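# Insert the loose short pin into the empty block hole

## Task

Take the short pin that lies free on the table (not the ones already sitting in blocks) and press it into the vacant hole in the blocks until it bottoms out, then release it. It must stay seated without any help from the robot. At the end the robot must not be holding any other loose object, or the result is zero. The blocks are not fixed, so the block with that hole must finish upright, no more than about a finger's width from where it started and turned roughly the same way. Afterwards open the gripper and move the arm away.

## Robot and tools

ROBOT AND FRAME. There are two arms, left_arm and right_arm, each ending in a two-finger gripper. All reported poses use one scene frame. Its origin sits on the table top midway between the arms, +x points out over the table, +z points up, and left_arm is on the +y side. The arm names do not tell you which side of a camera image an arm is on. The bases may be tilted. Mounting plates and the metal frame behind the arms are fixed obstacles, and a "too close" message counts a plate plus its side of the frame as part of that arm. Reported hand positions can be a little off, more so at long reach.

GRIPPER AXES. The fingers point along the gripper's own +z axis and close along its y axis. end_effector_position is the point between the closed finger pads, about 2 cm short of the fingertips. Closing pushes the tips roughly 10 mm further along +z.

ROW LAYOUT (used by both motion tools). One row is 14 numbers, each in [-1, 1], always for both arms: dx, dy, dz, rx, ry, rz, opening for left_arm, then the same seven for right_arm. dx to rz are an offset, not a pose, expressed in that gripper's own axes; 1.0 equals 0.6 m of travel or 180 degrees of turn. rx, ry, rz form a single rotation vector. opening is absolute, not an offset: +1 is fully open (0.084 m), -1 is closed. Zeros in the first six slots mean stay put relative to the reference.

execute_actions(actions): a list of actions. Each action is a table of up to 15 rows; each row lasts one control step (1/30 s), and if fewer than 15 rows are given the last one is repeated to fill the 15 steps (0.5 s). Every row in an action is measured from the gripper's measured pose when that action began, not from the previous row. For a call's first action the reference is the last pose reported in this scene. An empty list just returns the current state and images. Each step the command is clipped to within 70 mm and 16 degrees of the measured pose, and position wins over orientation if both cannot be met. After an action the arm goes only as far as its last clipped pose, so long moves need several actions. The elbow never fully straightens.

move(target, speed, blocking): target is one 14-number row as above, offsets from the pose shown in this scene's latest result that has one. Each gripper follows a straight path; both paths end together and last 0.5 to 10 s, stopping short if 10 s is exceeded. Rotation takes the shorter way. The opening is sent at the start. speed is the path top speed in m/s, 0.002 to 0.5, default 0.25; turning is capped at twice that value in rad/s. Paths ignore obstacles and the other arm; grippers lag, drift and can overshoot speed near full reach. Faster contact hits harder, and aiming further beyond a contact pushes harder. The result adds a "move:" line with the ending (done, off_target, moving, held, fault), the limits that acted (paced = pose clipped; held = some steps blocked, after which the arm may surge), and each gripper's distance from its target. If only one arm is named, the other finished normally. With blocking=false the result comes after 0.5 s while motion continues; call wait or stop before sending anything else. A move uses about one action per 0.5 s.

wait(seconds): 0 to 10; the robot keeps its last command and a running move continues; returns early if that move finishes. stop(): brakes a running move (needs room, more when fast); the fingers keep moving. zoom_image(camera, region): camera is cam_high, cam_low, cam_left_wrist or cam_right_wrist; region is [x0, y0, x1, y1] in pixels of that camera's latest image, origin top-left, at most 504 by 504. finished_scene(scene): pass the current scene number; it is final and reports whether the task succeeded. Replying without any tool call ends everything.

RESULTS. Each result gives, per arm, position (m), quaternion wxyz, and linear and angular velocities, plus "Hand target" lines showing where the controller is heading, and images from the four cameras (each 504x504). Action calls also list positions at some steps; HELD beside an arm means part of its row was held back. "pose unreachable" means a clearance check altered or blocked that arm's command. grip_measured is the actual finger opening on the command scale. Camera intrinsics and T_world_to_cam were given for projecting points; they can be off by a few degrees and millimetres, and wrist cameras follow their arm's joints.

GRIPPING. To hold something, command an opening clearly below grip_measured; the larger the gap, the stronger the squeeze (about 24 N per pad for parts up to about 6 cm). Fast closing squeezes harder. Echoing grip_measured still presses lightly.

PRACTICE. To keep an arm still, send the offset back to its wanted pose in a reply's first call and zeros afterwards, with its desired opening. The simulation keeps running while you think, holding your last command. Held parts or loose objects may occasionally be tugged. Joint load limits (N m): waist 46.5, shoulder 46.5, elbow 27.9, forearm roll 27.9, wrist pitch 18.6, wrist roll 18.6; reaching one triggers a torque fault: the arm backs off, holds 10 s and the rest of the call is dropped. Holding loads heats motors: MOTOR HOT from 65 °C, and at 80 °C an OVER-TEMPERATURE FAULT brakes the arm until cool. Avoid arm-to-arm contact, knocking anything off the table, dropping the pin, slamming, shoving the hole block, and pressing hard; insert gently, release, then lift clear.

Each tool is called after "Request:" in YAML: its name, and indented under it one key for each argument.

## Session

I'll start by looking at the current state of the scene.

Request:
execute_actions:
  actions: []

Scene clock: 0.00 s.
left_arm: end_effector_position=(+0.1920, -0.1076, +0.1547) grip_measured=+1.00 end_effector_quat_wxyz=(-0.356, -0.036, +0.905, -0.230) end_effector_velocity=(+0.000, +0.000, -0.000) end_effector_angular_velocity=(-0.000, -0.000, -0.000) | right_arm: end_effector_position=(+0.8984, -0.1914, +0.2386) grip_measured=+1.00 end_effector_quat_wxyz=(-0.678, +0.414, -0.602, -0.081) end_effector_velocity=(+0.000, -0.000, +0.000) end_effector_angular_velocity=(+0.001, -0.000, -0.001)
Joint positions: left_arm=[-0.712  1.497 -1.697  0.27   0.62  -4.243  0.084] | right_arm=[ 0.203  0.787 -2.046  1.706  0.452 -0.195  0.084]
Joint velocities: left_arm=[ 0.    -0.     0.     0.001 -0.     0.    -0.   ] | right_arm=[ 0.     0.    -0.001  0.001 -0.     0.    -0.   ]
Motor temperatures (°C, as the motors report them): left_arm=[28 30 35 34 34 36] | right_arm=[31 30 39 37 29 36]
Hand target (left_arm): +0.192, -0.108, +0.155; -0.356, -0.036, +0.905, -0.230
Hand target (right_arm): +0.898, -0.191, +0.239; +0.678, -0.414, +0.602, +0.081

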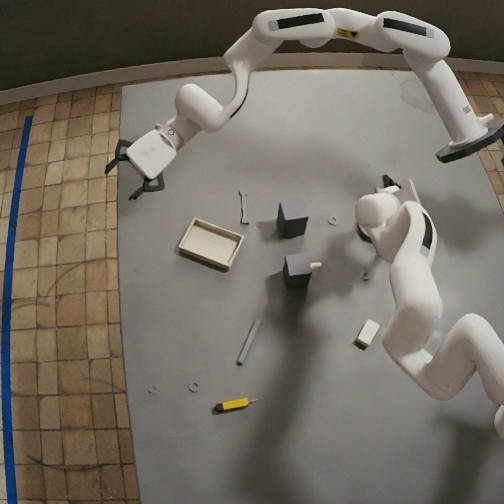

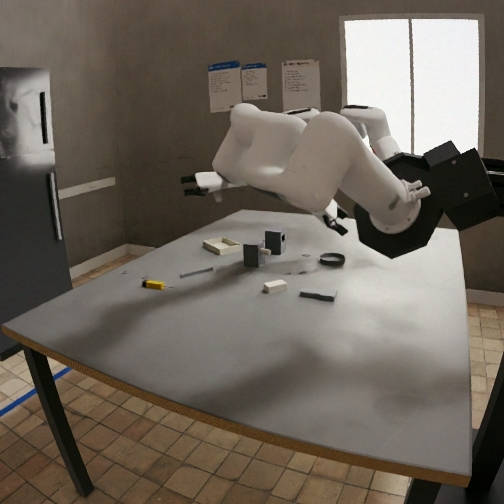

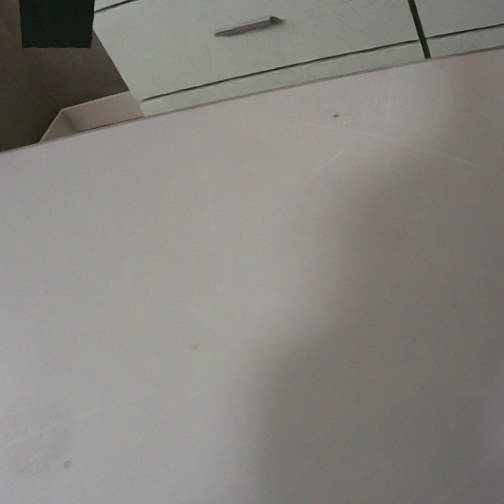

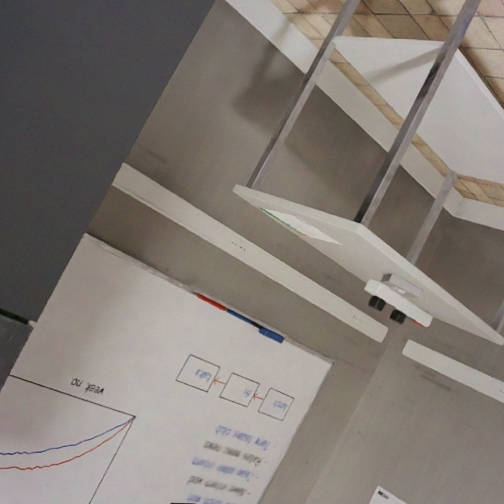

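Request:
zoom_image:
  camera: "cam_high"
  region: [160, 160, 420, 420]

Request:
zoom_image:
  camera: "cam_low"
  region: [130, 200, 370, 320]

Region (160, 160, 420, 420) of cam_high's 504x504 image, scaled by 1.938, with more detail than that image has.

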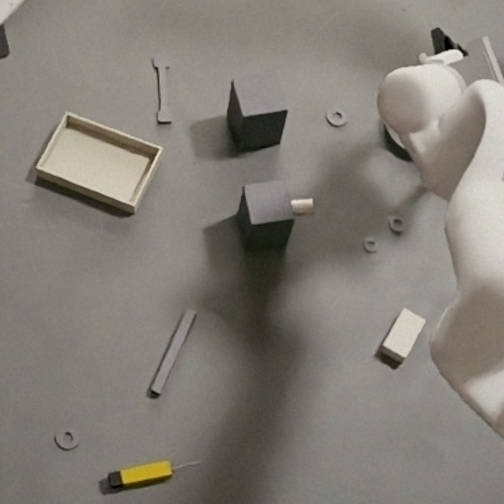

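Region (130, 200, 370, 320) of cam_low's 504x504 image, scaled by 2.100, with more detail than that image has.

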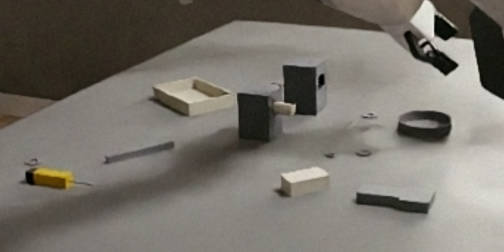

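Request:
zoom_image:
  camera: "cam_low"
  region: [230, 220, 310, 280]

Request:
zoom_image:
  camera: "cam_low"
  region: [255, 245, 355, 310]

Request:
zoom_image:
  camera: "cam_high"
  region: [260, 190, 350, 300]

Region (230, 220, 310, 280) of cam_low's 504x504 image, scaled by 6.300, with more detail than that image has; it fills the top 378 rows of this view, and the rest is white.

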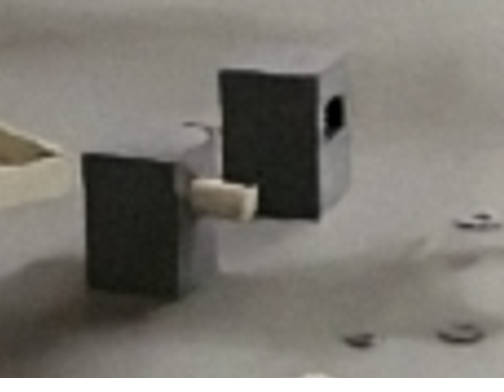

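Region (255, 245, 355, 310) of cam_low's 504x504 image, scaled by 5.040, with more detail than that image has; it fills the top 328 rows of this view, and the rest is white.

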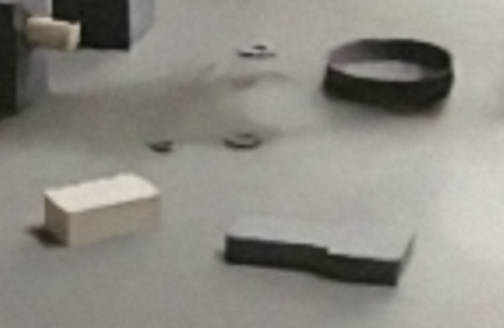

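Region (260, 190, 350, 300) of cam_high's 504x504 image, scaled by 4.582, with more detail than that image has; it fills the left 412 columns of this view, and the rest is white.

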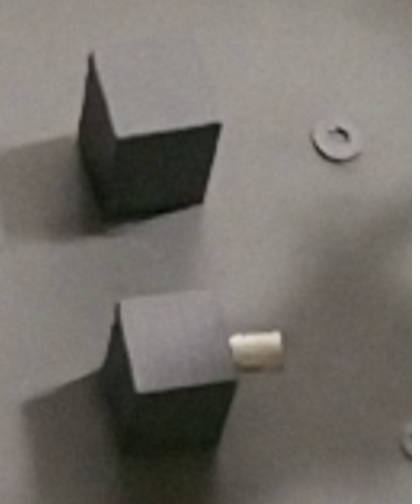

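Request:
zoom_image:
  camera: "cam_high"
  region: [340, 305, 400, 365]

Request:
zoom_image:
  camera: "cam_high"
  region: [265, 190, 325, 250]

Request:
zoom_image:
  camera: "cam_low"
  region: [255, 222, 300, 267]

Region (340, 305, 400, 365) of cam_high's 504x504 image, scaled by 8.400, with more detail than that image has.

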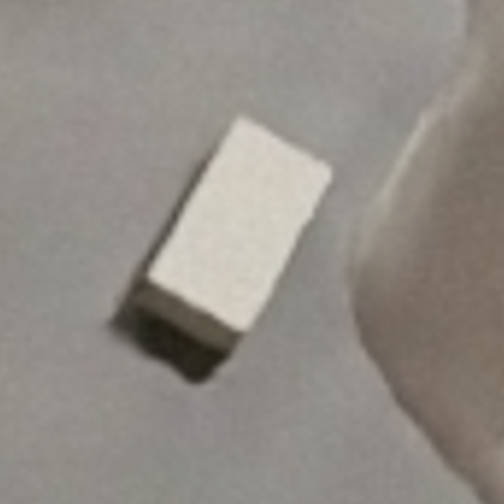

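Region (265, 190, 325, 250) of cam_high's 504x504 image, scaled by 8.400, with more detail than that image has.

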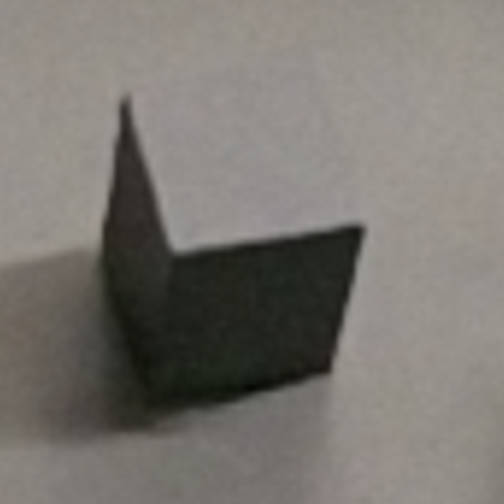

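Region (255, 222, 300, 267) of cam_low's 504x504 image, scaled by 11.200, with more detail than that image has.

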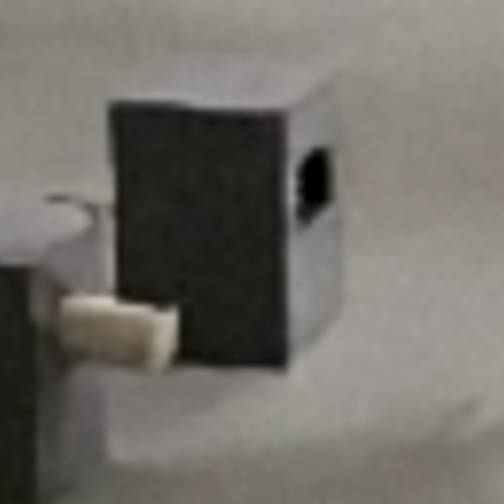

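Request:
zoom_image:
  camera: "cam_high"
  region: [95, 115, 195, 215]

Request:
zoom_image:
  camera: "cam_low"
  region: [170, 150, 250, 210]

Request:
execute_actions:
  actions: []

Region (95, 115, 195, 215) of cam_high's 504x504 image, scaled by 5.040, with more detail than that image has.

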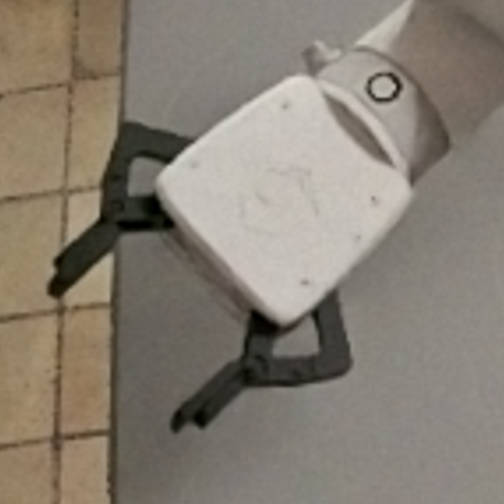

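Region (170, 150, 250, 210) of cam_low's 504x504 image, scaled by 6.300, with more detail than that image has; it fills the top 378 rows of this view, and the rest is white.

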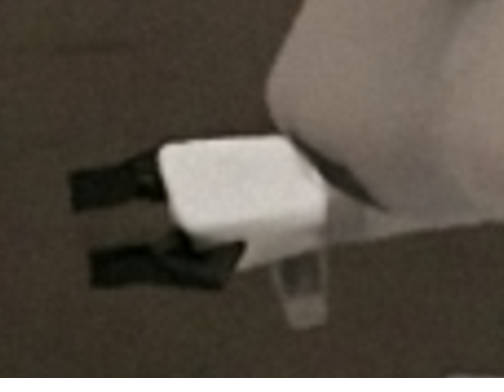

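Scene clock: 120.00 s.
left_arm: end_effector_position=(+0.1920, -0.1075, +0.1547) grip_measured=+1.00 end_effector_quat_wxyz=(-0.356, -0.036, +0.905, -0.230) end_effector_velocity=(-0.000, -0.000, +0.000) end_effector_angular_velocity=(-0.000, -0.001, -0.001) | right_arm: end_effector_position=(+0.8984, -0.1914, +0.2386) grip_measured=+1.00 end_effector_quat_wxyz=(-0.678, +0.414, -0.602, -0.081) end_effector_velocity=(+0.001, -0.001, +0.000) end_effector_angular_velocity=(-0.001, -0.001, -0.001)
Joint positions: left_arm=[-0.712  1.497 -1.697  0.27   0.62  -4.243  0.084] | right_arm=[ 0.203  0.787 -2.046  1.706  0.452 -0.195  0.084]
Joint velocities: left_arm=[-0.001  0.001 -0.     0.001  0.    -0.     0.   ] | right_arm=[-0.    -0.001 -0.001 -0.     0.    -0.     0.   ]
Motor temperatures (°C, as the motors report them): left_arm=[30 31 36 34 35 36] | right_arm=[32 31 40 37 30 36]
Hand target (left_arm): +0.192, -0.108, +0.155; -0.356, -0.036, +0.905, -0.230
Hand target (right_arm): +0.898, -0.191, +0.239; +0.678, -0.414, +0.602, +0.081
camera_calibration (this result's frames):
cam_left_wrist: T_world_to_cam=[[-0.233632, 0.895199, -0.379519, 0.231124], [0.732775, -0.0944505, -0.673884, 0.0227848], [-0.639106, -0.435542, -0.633913, 0.303911], [0, 0, 0, 1]] pos_world=[0.231533, -0.0723843, 0.295723]
cam_right_wrist: T_world_to_cam=[[-0.613138, 0.629725, -0.476978, 0.816225], [-0.270824, 0.399639, 0.875753, 0.180111], [0.742102, 0.666135, -0.0744891, -0.387383], [0, 0, 0, 1]] pos_world=[0.836715, -0.327927, 0.202734]

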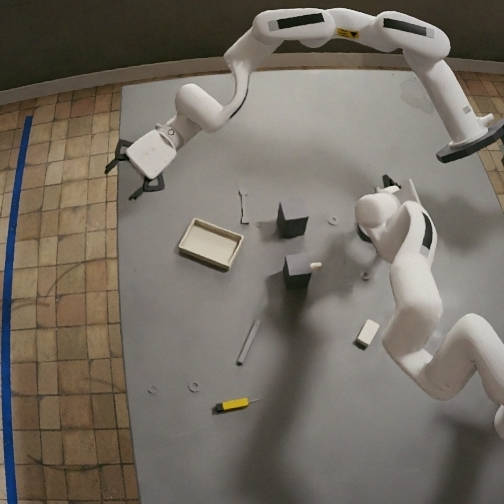

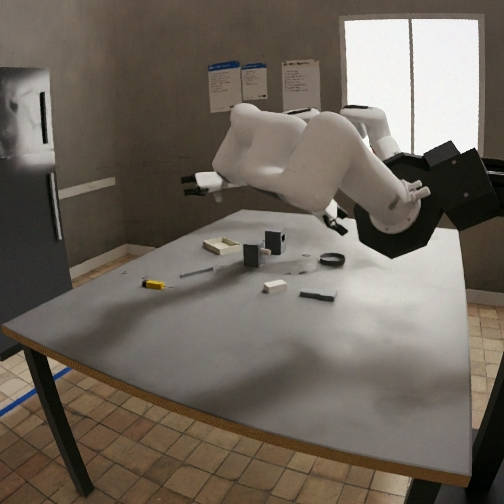

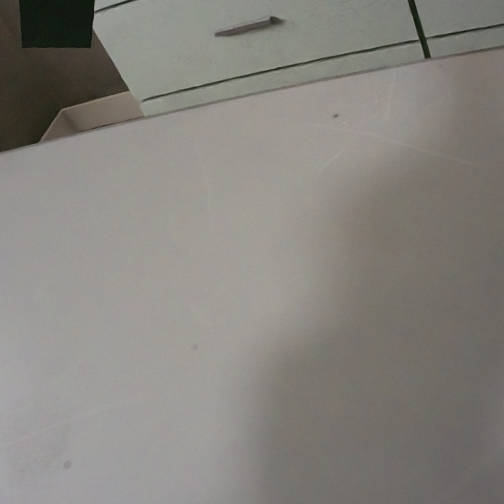

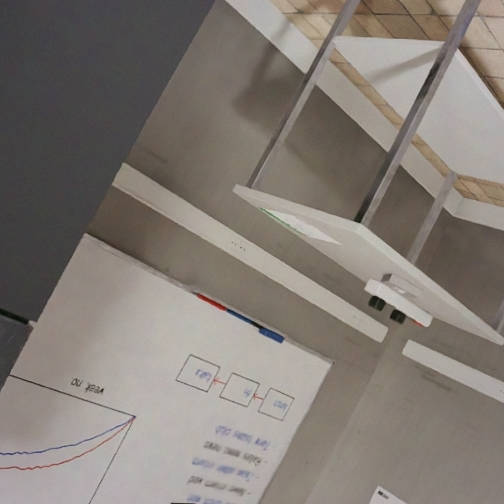

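Request:
move:
  target: [-0.0482, 0.24, -0.1578, -0.2728, 0.0152, 0.3703, 1, -0.1743, 0.3593, -0.1242, -0.3328, 0.1159, 0.3013, 1]
  speed: 0.4

Scene clock: 160.77 s.
left_arm: end_effector_position=(+0.2399, +0.0601, +0.1398) grip_measured=+1.00 end_effector_quat_wxyz=(-0.178, +0.599, +0.781, -0.008) end_effector_velocity=(-0.000, +0.000, -0.000) end_effector_angular_velocity=(-0.001, -0.002, -0.004) | right_arm: end_effector_position=(+0.6837, -0.0616, +0.2356) grip_measured=+1.00 end_effector_quat_wxyz=(+0.172, -0.386, +0.703, +0.572) end_effector_velocity=(+0.002, -0.001, +0.002) end_effector_angular_velocity=(+0.000, -0.000, -0.001)
Joint positions: left_arm=[-0.837  1.318 -1.551  0.867  1.257 -3.47   0.084] | right_arm=[ 0.249  0.699 -1.798  0.398  0.95   1.904  0.084]
Joint velocities: left_arm=[-0.001 -0.     0.002  0.003 -0.001  0.001 -0.   ] | right_arm=[ 0.001 -0.    -0.007 -0.001  0.006  0.004  0.   ]
Motor temperatures (°C, as the motors report them): left_arm=[30 31 36 34 35 36] | right_arm=[33 31 40 37 30 36]
Hand target (left_arm): +0.240, +0.060, +0.140; -0.178, +0.599, +0.781, -0.007
Hand target (right_arm): +0.683, -0.061, +0.235; +0.171, -0.386, +0.703, +0.573
Off the commanded pose (left_arm): 0.000 m, 0 deg.
Off the commanded pose (right_arm): 0.001 m, 0 deg.
move: done
camera_calibration (this result's frames):
cam_left_wrist: T_world_to_cam=[[0.931445, 0.293174, -0.215546, -0.179673], [0.227328, -0.931357, -0.284421, 0.110531], [-0.284135, 0.215923, -0.934154, 0.315803], [0, 0, 0, 1]] pos_world=[0.231959, 0.0874297, 0.287718]
cam_right_wrist: T_world_to_cam=[[-0.746685, 0.0305512, 0.664476, 0.38691], [0.630812, 0.349455, 0.692789, -0.503716], [-0.211039, 0.936455, -0.280205, 0.402059], [0, 0, 0, 1]] pos_world=[0.6915, -0.212305, 0.204536]

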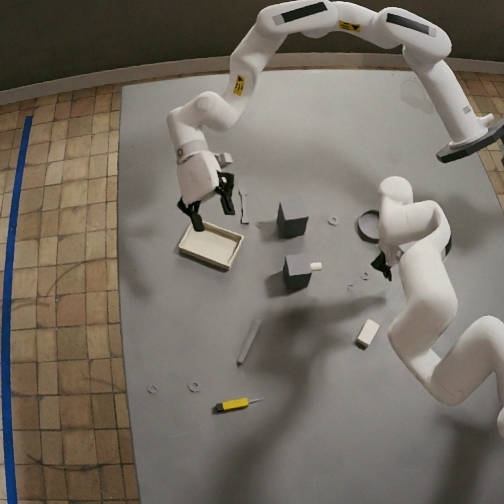

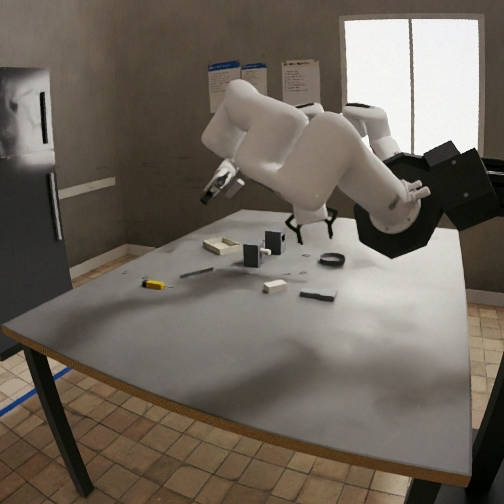

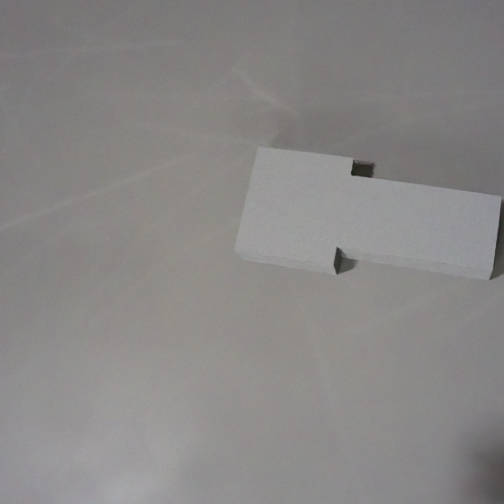

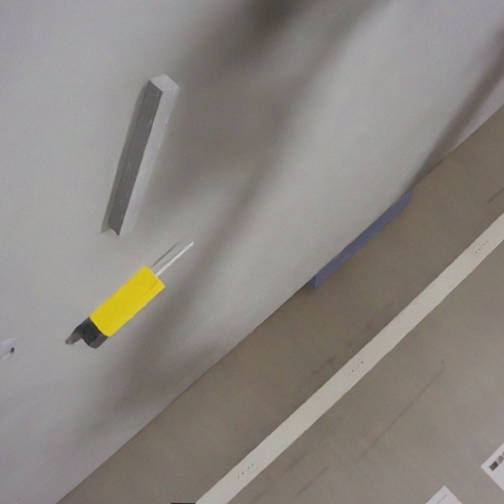

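Request:
move:
  target: [0.0623, 0.0893, 0.059, -0.2083, 0.1576, 0.2491, 0.55, 0.307, 0.0969, -0.0459, 0.3283, 0.2727, 0.3544, 1]
  speed: 0.4

Scene clock: 211.13 s.
left_arm: end_effector_position=(+0.2723, +0.1173, +0.1049) grip_measured=+0.54 end_effector_quat_wxyz=(-0.145, +0.851, +0.399, +0.311) end_effector_velocity=(-0.001, +0.000, -0.001) end_effector_angular_velocity=(+0.001, -0.001, -0.006) | right_arm: end_effector_position=(+0.5289, -0.1493, +0.1566) grip_measured=+1.00 end_effector_quat_wxyz=(-0.258, -0.040, +0.965, -0.013) end_effector_velocity=(-0.001, +0.001, -0.000) end_effector_angular_velocity=(-0.003, +0.002, +0.002)
Joint positions: left_arm=[-0.924  1.561 -1.536  1.403  1.702 -2.962  0.067] | right_arm=[ 0.449  0.707 -1.607 -0.78   1.461  3.986  0.084]
Joint velocities: left_arm=[-0.001  0.002  0.003  0.003  0.     0.    -0.   ] | right_arm=[ 0.001  0.003  0.    -0.001  0.002  0.002 -0.   ]
Motor temperatures (°C, as the motors report them): left_arm=[30 31 36 34 35 36] | right_arm=[33 31 40 37 30 36]
Hand target (left_arm): +0.272, +0.117, +0.105; -0.145, +0.851, +0.398, +0.311
Hand target (right_arm): +0.528, -0.149, +0.156; -0.258, -0.041, +0.965, -0.013
Off the commanded pose (left_arm): 0.001 m, 0 deg.
Off the commanded pose (right_arm): 0.001 m, 0 deg.
move: done
camera_calibration (this result's frames):
cam_left_wrist: T_world_to_cam=[[0.771284, -0.63633, 0.0143255, -0.105596], [-0.473882, -0.589118, -0.654504, 0.336111], [0.42492, 0.49802, -0.755922, 0.0351374], [0, 0, 0, 1]] pos_world=[0.225791, 0.113316, 0.24806]
cam_right_wrist: T_world_to_cam=[[-0.0919514, 0.995664, 0.0140963, 0.226179], [0.861024, 0.0866121, -0.501134, -0.294698], [-0.500182, -0.0339427, -0.865255, 0.52901], [0, 0, 0, 1]] pos_world=[0.539141, -0.181718, 0.306857]

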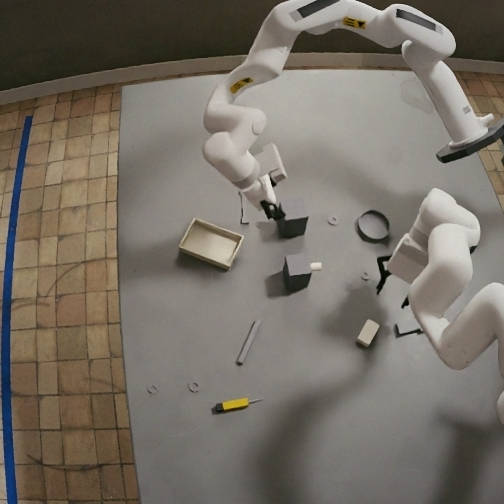

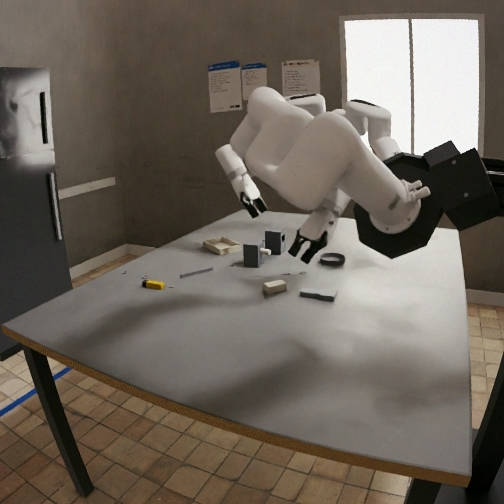

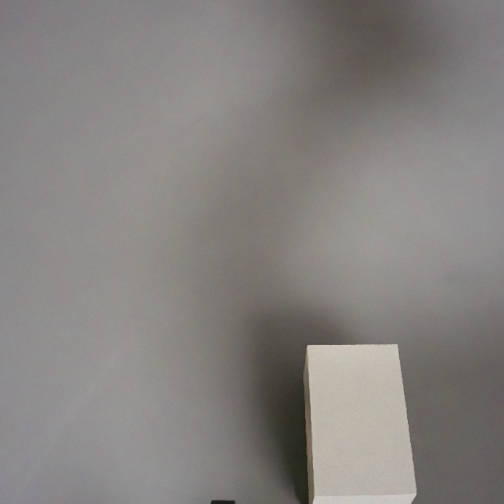

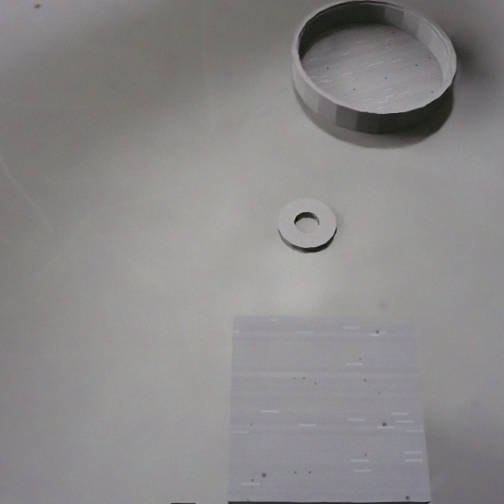

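Request:
zoom_image:
  camera: "cam_left_wrist"
  region: [200, 324, 440, 504]

Request:
zoom_image:
  camera: "cam_right_wrist"
  region: [160, 294, 460, 504]

Region (200, 324, 440, 504) of cam_left_wrist's 504x504 image, scaled by 2.100, with more detail than that image has; it fills the top 378 rows of this view, and the rest is white.

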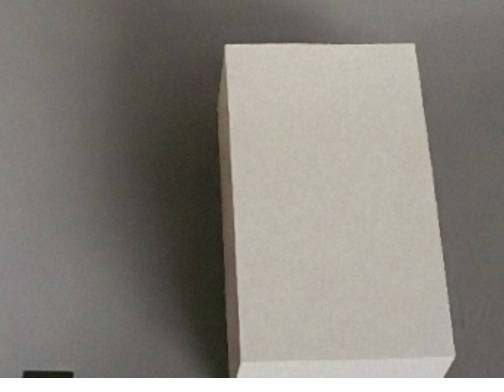

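Region (160, 294, 460, 504) of cam_right_wrist's 504x504 image, scaled by 1.680, with more detail than that image has; it fills the top 353 rows of this view, and the rest is white.

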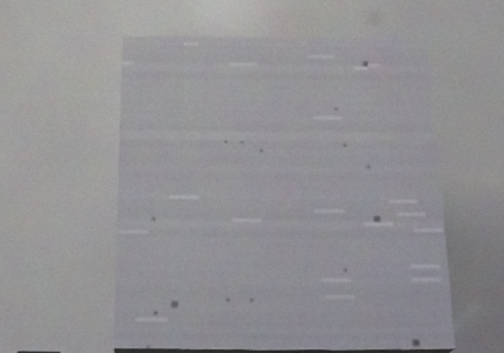

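Request:
zoom_image:
  camera: "cam_left_wrist"
  region: [285, 335, 345, 395]

Request:
zoom_image:
  camera: "cam_left_wrist"
  region: [200, 464, 330, 504]

Request:
zoom_image:
  camera: "cam_high"
  region: [270, 240, 340, 300]

Region (285, 335, 345, 395) of cam_left_wrist's 504x504 image, scaled by 8.400, with more detail than that image has.

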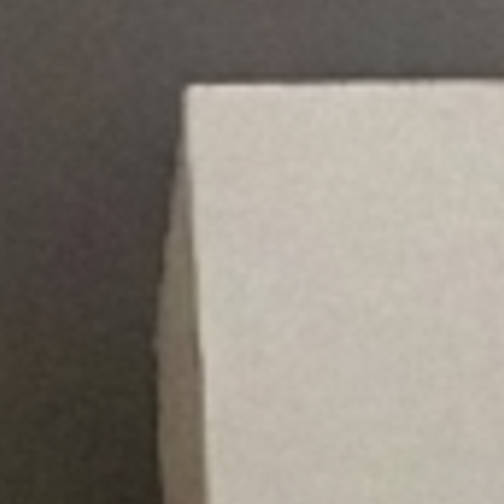

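Region (200, 464, 330, 504) of cam_left_wrist's 504x504 image, scaled by 3.877, with more detail than that image has; it fills the top 155 rows of this view, and the rest is white.

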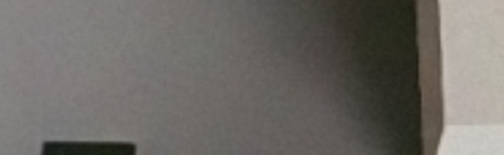

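Region (270, 240, 340, 300) of cam_high's 504x504 image, scaled by 7.200, with more detail than that image has; it fills the top 432 rows of this view, and the rest is white.

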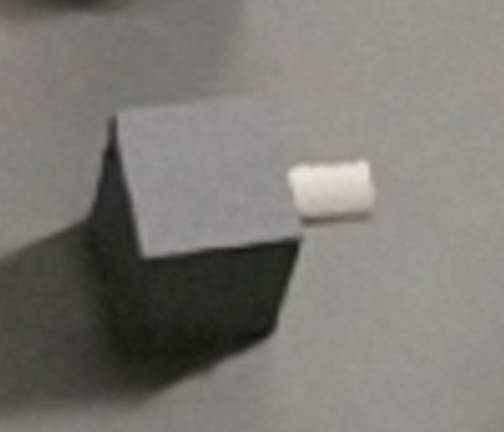

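Request:
zoom_image:
  camera: "cam_right_wrist"
  region: [380, 300, 450, 370]

Request:
zoom_image:
  camera: "cam_right_wrist"
  region: [210, 300, 280, 370]

Request:
zoom_image:
  camera: "cam_right_wrist"
  region: [160, 474, 260, 504]

Request:
zoom_image:
  camera: "cam_right_wrist"
  region: [360, 464, 460, 504]

Region (380, 300, 450, 370) of cam_right_wrist's 504x504 image, scaled by 7.200, with more detail than that image has.

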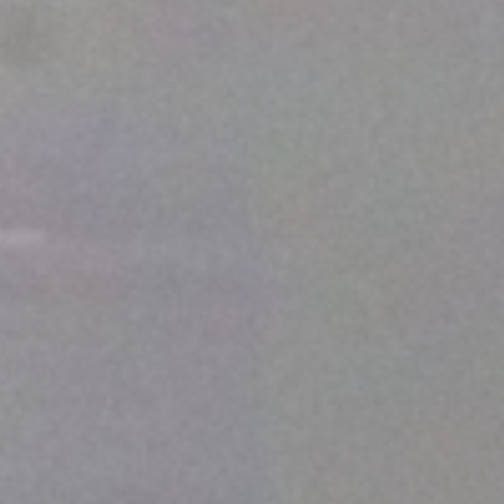

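Region (210, 300, 280, 370) of cam_right_wrist's 504x504 image, scaled by 7.200, with more detail than that image has.

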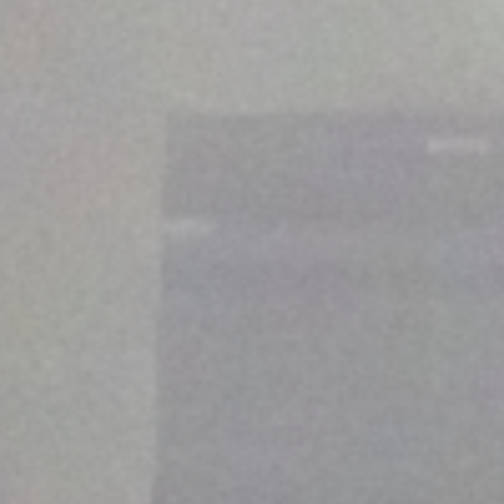

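Region (160, 474, 260, 504) of cam_right_wrist's 504x504 image, scaled by 5.040, with more detail than that image has; it fills the top 151 rows of this view, and the rest is white.

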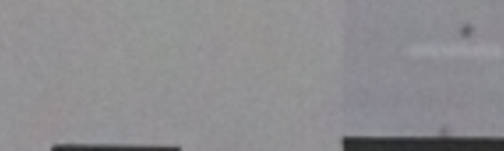

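Region (360, 464, 460, 504) of cam_right_wrist's 504x504 image, scaled by 5.040, with more detail than that image has; it fills the top 202 rows of this view, and the rest is white.

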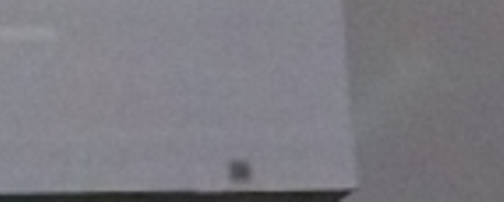

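Request:
move:
  target: [-0.0097, 0.0149, 0.1573, 0, 0, 0, 0.25, 0.0156, -0.0094, 0.1717, 0, 0, 0, 1]
  speed: 0.12

Scene clock: 331.30 s.
left_arm: end_effector_position=(+0.3154, +0.1543, +0.0289) grip_measured=+0.24 end_effector_quat_wxyz=(-0.145, +0.851, +0.398, +0.311) end_effector_velocity=(+0.000, +0.001, -0.001) end_effector_angular_velocity=(+0.000, +0.002, +0.002) | right_arm: end_effector_position=(+0.4706, -0.1597, +0.0723) grip_measured=+1.00 end_effector_quat_wxyz=(-0.257, -0.040, +0.965, -0.012) end_effector_velocity=(-0.004, -0.000, -0.002) end_effector_angular_velocity=(-0.002, +0.007, +0.004)
Joint positions: left_arm=[-0.658  1.545 -1.531  1.671  1.708 -2.952  0.054] | right_arm=[ 0.301  0.697 -1.4   -0.9    1.249  4.063  0.084]
Joint velocities: left_arm=[ 0.003 -0.001 -0.     0.001 -0.001  0.    -0.   ] | right_arm=[-0.003  0.003  0.005  0.     0.001  0.001 -0.   ]
Motor temperatures (°C, as the motors report them): left_arm=[30 31 36 34 34 36] | right_arm=[33 31 40 37 30 36]
Hand target (left_arm): +0.316, +0.155, +0.029; -0.145, +0.851, +0.399, +0.311
Hand target (right_arm): +0.470, -0.160, +0.072; -0.258, -0.040, +0.965, -0.013
Off the commanded pose (left_arm): 0.000 m, 0 deg.
Off the commanded pose (right_arm): 0.001 m, 0 deg.
move: done
camera_calibration (this result's frames):
cam_left_wrist: T_world_to_cam=[[0.771002, -0.636666, 0.0145702, -0.114081], [-0.473923, -0.588902, -0.654669, 0.328658], [0.425386, 0.497846, -0.755775, -0.0591656], [0, 0, 0, 1]] pos_world=[0.268883, 0.150371, 0.172109]
cam_right_wrist: T_world_to_cam=[[-0.0916722, 0.995675, 0.0150694, 0.232097], [0.861558, 0.0868939, -0.500168, -0.286156], [-0.499314, -0.0328683, -0.865797, 0.42641], [0, 0, 0, 1]] pos_world=[0.480729, -0.192213, 0.222561]

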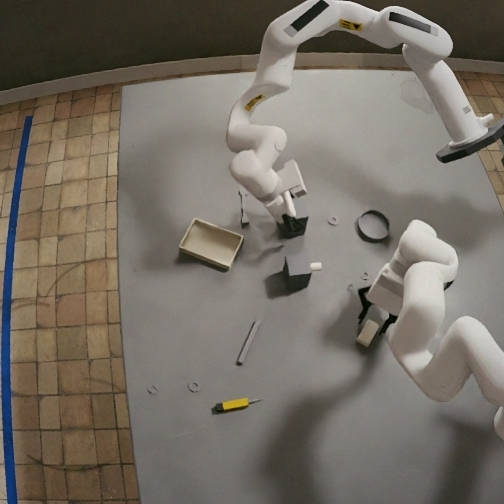

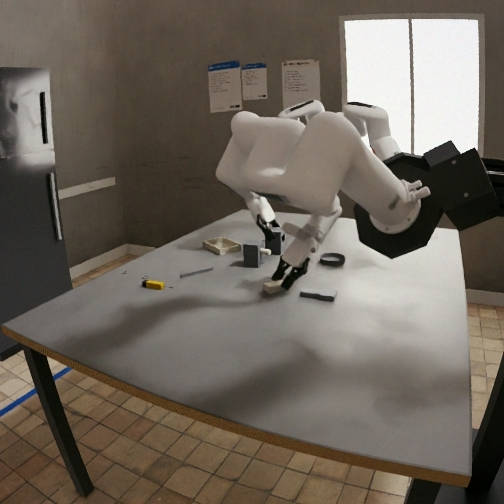

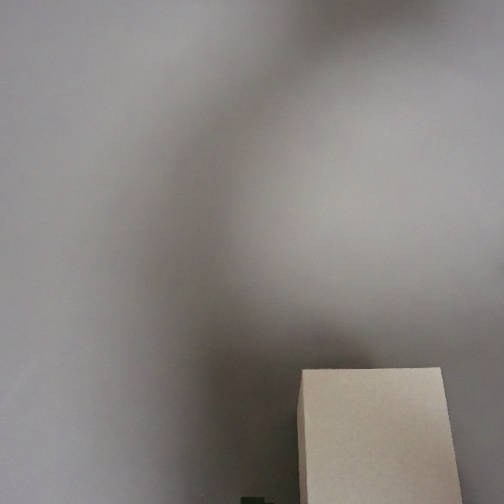

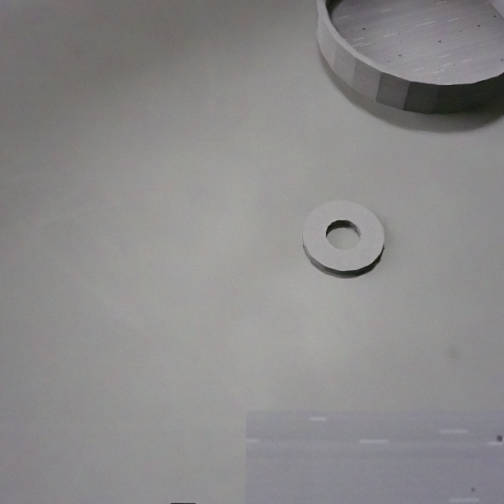

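Request:
zoom_image:
  camera: "cam_left_wrist"
  region: [224, 354, 504, 504]

Request:
zoom_image:
  camera: "cam_low"
  region: [250, 250, 320, 305]

Request:
zoom_image:
  camera: "cam_right_wrist"
  region: [150, 394, 350, 504]

Request:
zoom_image:
  camera: "cam_low"
  region: [240, 200, 300, 265]

Region (224, 354, 504, 504) of cam_left_wrist's 504x504 image, scaled by 1.800, with more detail than that image has; it fills the top 270 rows of this view, and the rest is white.

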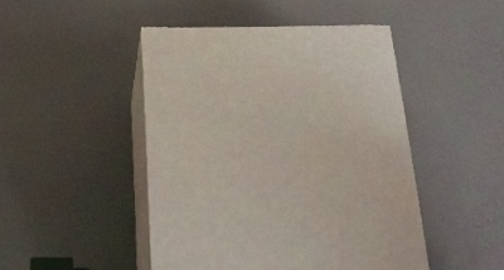

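Region (250, 250, 320, 305) of cam_low's 504x504 image, scaled by 7.200, with more detail than that image has; it fills the top 396 rows of this view, and the rest is white.

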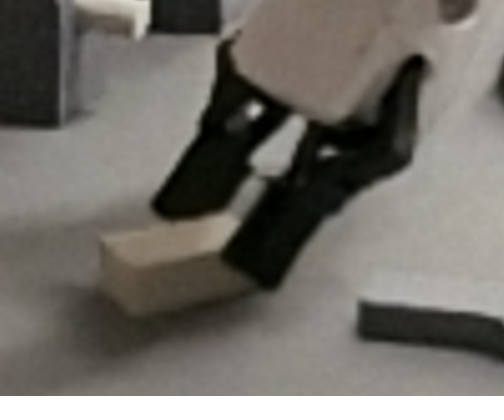

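Region (150, 394, 350, 504) of cam_right_wrist's 504x504 image, scaled by 2.520, with more detail than that image has; it fills the top 277 rows of this view, and the rest is white.

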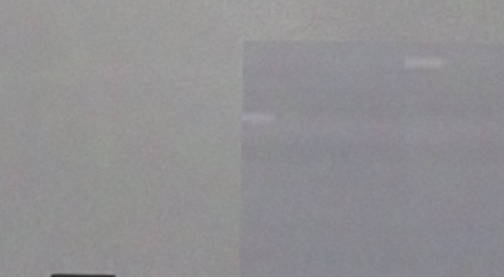

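Region (240, 200, 300, 265) of cam_low's 504x504 image, scaled by 7.754, with more detail than that image has; it fills the left 465 columns of this view, and the rest is white.

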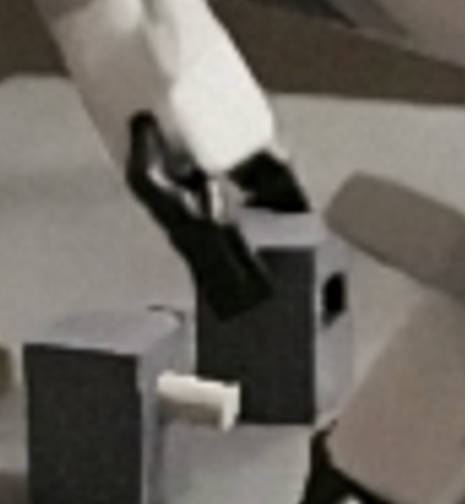

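Request:
execute_actions:
  actions:
    - [[-0.0004,-0.0002,0.0005,0,0,0,0.21,0,-0.0005,0,0,0,0,0.95],[-0.0009,-0.0005,0.001,0,0,0,0.18,0,-0.001,0,0,0,0,0.9],[-0.0013,-0.0007,0.0015,0,0,0,0.15,0,-0.0015,0,0,0,0,0.85],[-0.0017,-0.001,0.002,0,0,0,0.12,0,-0.002,0,0,0,0,0.8],[-0.0021,-0.0012,0.0025,0,0,0,0.09,0,-0.0025,0,0,0,0,0.76],[-0.0021,-0.0012,0.0025,0,0,0,0.06,0,-0.0025,0,0,0,0,0.72],[-0.0021,-0.0012,0.0025,0,0,0,0.03,0,-0.0025,0,0,0,0,0.68],[-0.0021,-0.0012,0.0025,0,0,0,0.0,0,-0.0025,0,0,0,0,0.65],[-0.0021,-0.0012,0.0025,0,0,0,-0.02,0,-0.0025,0,0,0,0,0.62],[-0.0021,-0.0012,0.0025,0,0,0,-0.04,0,-0.0025,0,0,0,0,0.59],[-0.0021,-0.0012,0.0025,0,0,0,-0.06,0,-0.0025,0,0,0,0,0.56],[-0.0021,-0.0012,0.0025,0,0,0,-0.08,0,-0.0025,0,0,0,0,0.54],[-0.0021,-0.0012,0.0025,0,0,0,-0.1,0,-0.0025,0,0,0,0,0.52],[-0.0021,-0.0012,0.0025,0,0,0,-0.12,0,-0.0025,0,0,0,0,0.5],[-0.0021,-0.0012,0.0025,0,0,0,-0.14,0,-0.0025,0,0,0,0,0.48]]
    - [[0,0,0,0,0,0,-0.16,0,0,0,0,0,0,0.46],[0,0,0,0,0,0,-0.18,0,0,0,0,0,0,0.44],[0,0,0,0,0,0,-0.2,0,0,0,0,0,0,0.42],[0,0,0,0,0,0,-0.22,0,0,0,0,0,0,0.4],[0,0,0,0,0,0,-0.24,0,0,0,0,0,0,0.38],[0,0,0,0,0,0,-0.27,0,0,0,0,0,0,0.35],[0,0,0,0,0,0,-0.3,0,0,0,0,0,0,0.32],[0,0,0,0,0,0,-0.34,0,0,0,0,0,0,0.28],[0,0,0,0,0,0,-0.38,0,0,0,0,0,0,0.24],[0,0,0,0,0,0,-0.43,0,0,0,0,0,0,0.18],[0,0,0,0,0,0,-0.48,0,0,0,0,0,0,0.12],[0,0,0,0,0,0,-0.54,0,0,0,0,0,0,0.05],[0,0,0,0,0,0,-0.6,0,0,0,0,0,0,-0.03],[0,0,0,0,0,0,-0.68,0,0,0,0,0,0,-0.12],[0,0,0,0,0,0,-0.76,0,0,0,0,0,0,-0.2]]

Scene clock: 383.27 s.
left_arm: end_effector_position=(+0.3150, +0.1548, +0.0270) grip_measured=-0.22 end_effector_quat_wxyz=(-0.144, +0.851, +0.399, +0.311) end_effector_velocity=(+0.000, -0.001, +0.000) end_effector_angular_velocity=(-0.002, -0.001, -0.002) | right_arm: end_effector_position=(+0.4712, -0.1619, +0.0724) grip_measured=+0.42 end_effector_quat_wxyz=(-0.257, -0.040, +0.965, -0.013) end_effector_velocity=(+0.000, +0.000, +0.000) end_effector_angular_velocity=(+0.001, -0.001, -0.001)
Joint positions: left_arm=[-0.653  1.548 -1.532  1.676  1.708 -2.953  0.034] | right_arm=[ 0.299  0.692 -1.398 -0.901  1.25   4.061  0.062]
Joint velocities: left_arm=[-0.001 -0.     0.001  0.001 -0.001  0.    -0.   ] | right_arm=[ 0.001  0.    -0.001  0.001 -0.001  0.001 -0.   ]
Motor temperatures (°C, as the motors report them): left_arm=[30 31 35 34 34 36] | right_arm=[33 31 39 37 30 36]
Hand target (left_arm): +0.315, +0.155, +0.027; -0.145, +0.851, +0.399, +0.311
Hand target (right_arm): +0.471, -0.161, +0.072; -0.257, -0.040, +0.965, -0.012
Off the commanded pose (left_arm): 0.000 m, 0 deg.
Off the commanded pose (right_arm): 0.001 m, 0 deg.
Step readings (end_effector_position; steps 1 to 15: 1st action; 16 to 30: 2nd action):
0: left_arm (+0.3155, +0.1545, +0.0287) | right_arm (+0.4701, -0.1597, +0.0720)
1: left_arm (+0.3155, +0.1545, +0.0287) | right_arm (+0.4701, -0.1597, +0.0720)
2: left_arm (+0.3155, +0.1545, +0.0287) | right_arm (+0.4701, -0.1598, +0.0720)
4: left_arm (+0.3154, +0.1545, +0.0283) | right_arm (+0.4705, -0.1601, +0.0722)
8: left_arm (+0.3148, +0.1548, +0.0270) | right_arm (+0.4709, -0.1611, +0.0723)
15: left_arm (+0.3150, +0.1548, +0.0270) | right_arm (+0.4707, -0.1611, +0.0723)
16: left_arm (+0.3149, +0.1548, +0.0270) | right_arm (+0.4708, -0.1614, +0.0723)
17: left_arm (+0.3149, +0.1548, +0.0270) | right_arm (+0.4709, -0.1617, +0.0723)
19: left_arm (+0.3149, +0.1548, +0.0270) | right_arm (+0.4712, -0.1623, +0.0723)
23: left_arm (+0.3150, +0.1548, +0.0270) | right_arm (+0.4712, -0.1621, +0.0724)
30: end_effector_position above
camera_calibration (this result's frames):
cam_left_wrist: T_world_to_cam=[[0.771025, -0.636635, 0.0147222, -0.113431], [-0.473802, -0.588959, -0.654706, 0.327407], [0.425479, 0.497819, -0.75574, -0.060644], [0, 0, 0, 1]] pos_world=[0.268387, 0.150805, 0.170194]
cam_right_wrist: T_world_to_cam=[[-0.0911075, 0.995746, 0.0137877, 0.234243], [0.861633, 0.0857632, -0.500233, -0.286585], [-0.499287, -0.0336951, -0.865781, 0.426498], [0, 0, 0, 1]] pos_world=[0.481217, -0.194297, 0.222665]

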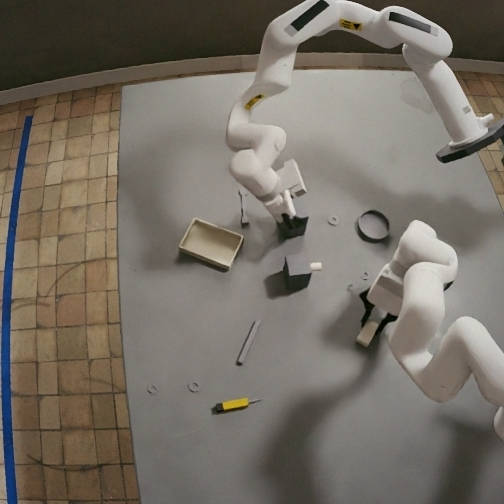

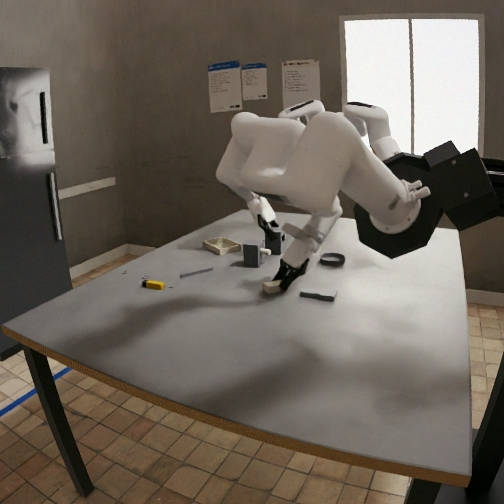

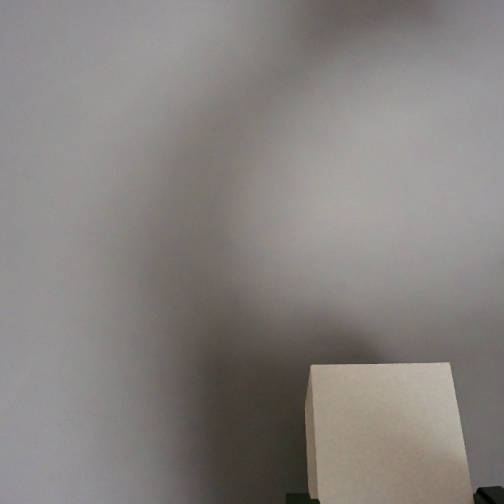

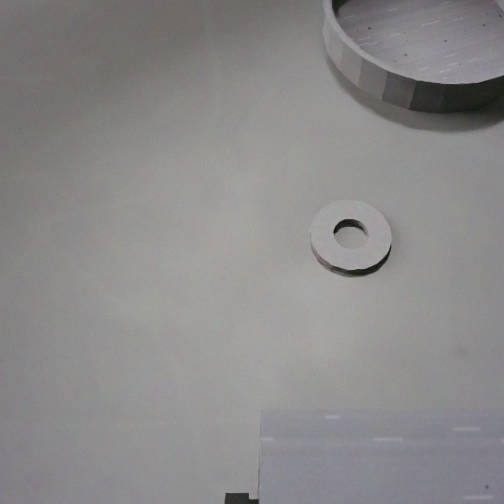

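Request:
move:
  target: [0.0483, 0, -0.0574, 0, 0, 0, -1, 0.005, 0, -0.00866, 0, 0, 0, -1]
  speed: 0.08

Scene clock: 391.37 s.
left_arm: end_effector_position=(+0.3146, +0.1551, +0.0718) grip_measured=-0.22 end_effector_quat_wxyz=(-0.145, +0.851, +0.398, +0.311) end_effector_velocity=(-0.002, +0.001, -0.001) end_effector_angular_velocity=(+0.002, +0.004, -0.002) | right_arm: end_effector_position=(+0.4706, -0.1619, +0.0781) grip_measured=+0.42 end_effector_quat_wxyz=(-0.258, -0.040, +0.965, -0.013) end_effector_velocity=(-0.000, -0.000, +0.000) end_effector_angular_velocity=(-0.002, +0.001, +0.001)
Joint positions: left_arm=[-0.759  1.467 -1.452  1.57   1.706 -2.952  0.034] | right_arm=[ 0.309  0.682 -1.389 -0.894  1.257  4.063  0.062]
Joint velocities: left_arm=[ 0.002  0.002  0.002 -0.002 -0.001 -0.    -0.   ] | right_arm=[ 0.001  0.     0.    -0.     0.002  0.001  0.   ]
Motor temperatures (°C, as the motors report them): left_arm=[30 31 35 34 34 36] | right_arm=[33 31 39 37 30 36]
Hand target (left_arm): +0.315, +0.155, +0.072; -0.144, +0.851, +0.399, +0.311
Hand target (right_arm): +0.471, -0.162, +0.078; -0.257, -0.040, +0.965, -0.013
Off the commanded pose (left_arm): 0.000 m, 0 deg.
Off the commanded pose (right_arm): 0.001 m, 0 deg.
move: done
camera_calibration (this result's frames):
cam_left_wrist: T_world_to_cam=[[0.770899, -0.636799, 0.0142225, -0.113489], [-0.474241, -0.588729, -0.654595, 0.356802], [0.425218, 0.497881, -0.755846, -0.0266882], [0, 0, 0, 1]] pos_world=[0.268047, 0.151077, 0.215003]
cam_right_wrist: T_world_to_cam=[[-0.0917113, 0.995692, 0.013666, 0.234358], [0.861127, 0.0861935, -0.501031, -0.282892], [-0.50005, -0.034182, -0.865322, 0.431437], [0, 0, 0, 1]] pos_world=[0.480839, -0.194218, 0.228391]

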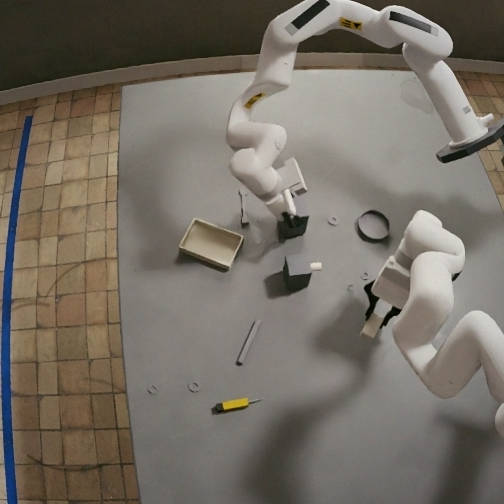

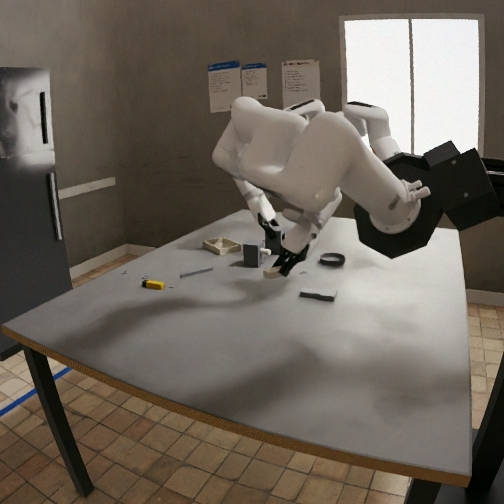

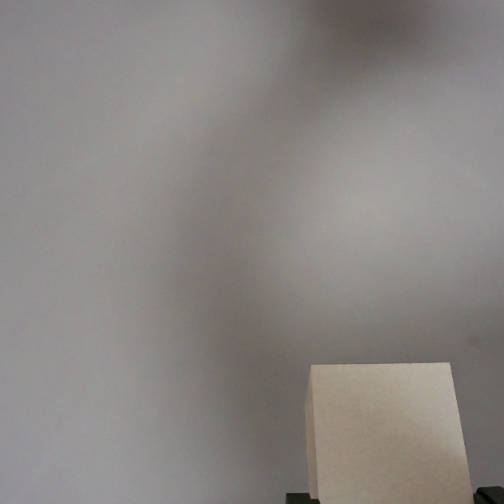

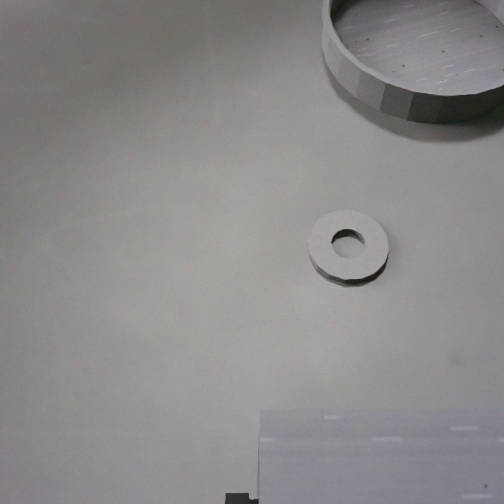

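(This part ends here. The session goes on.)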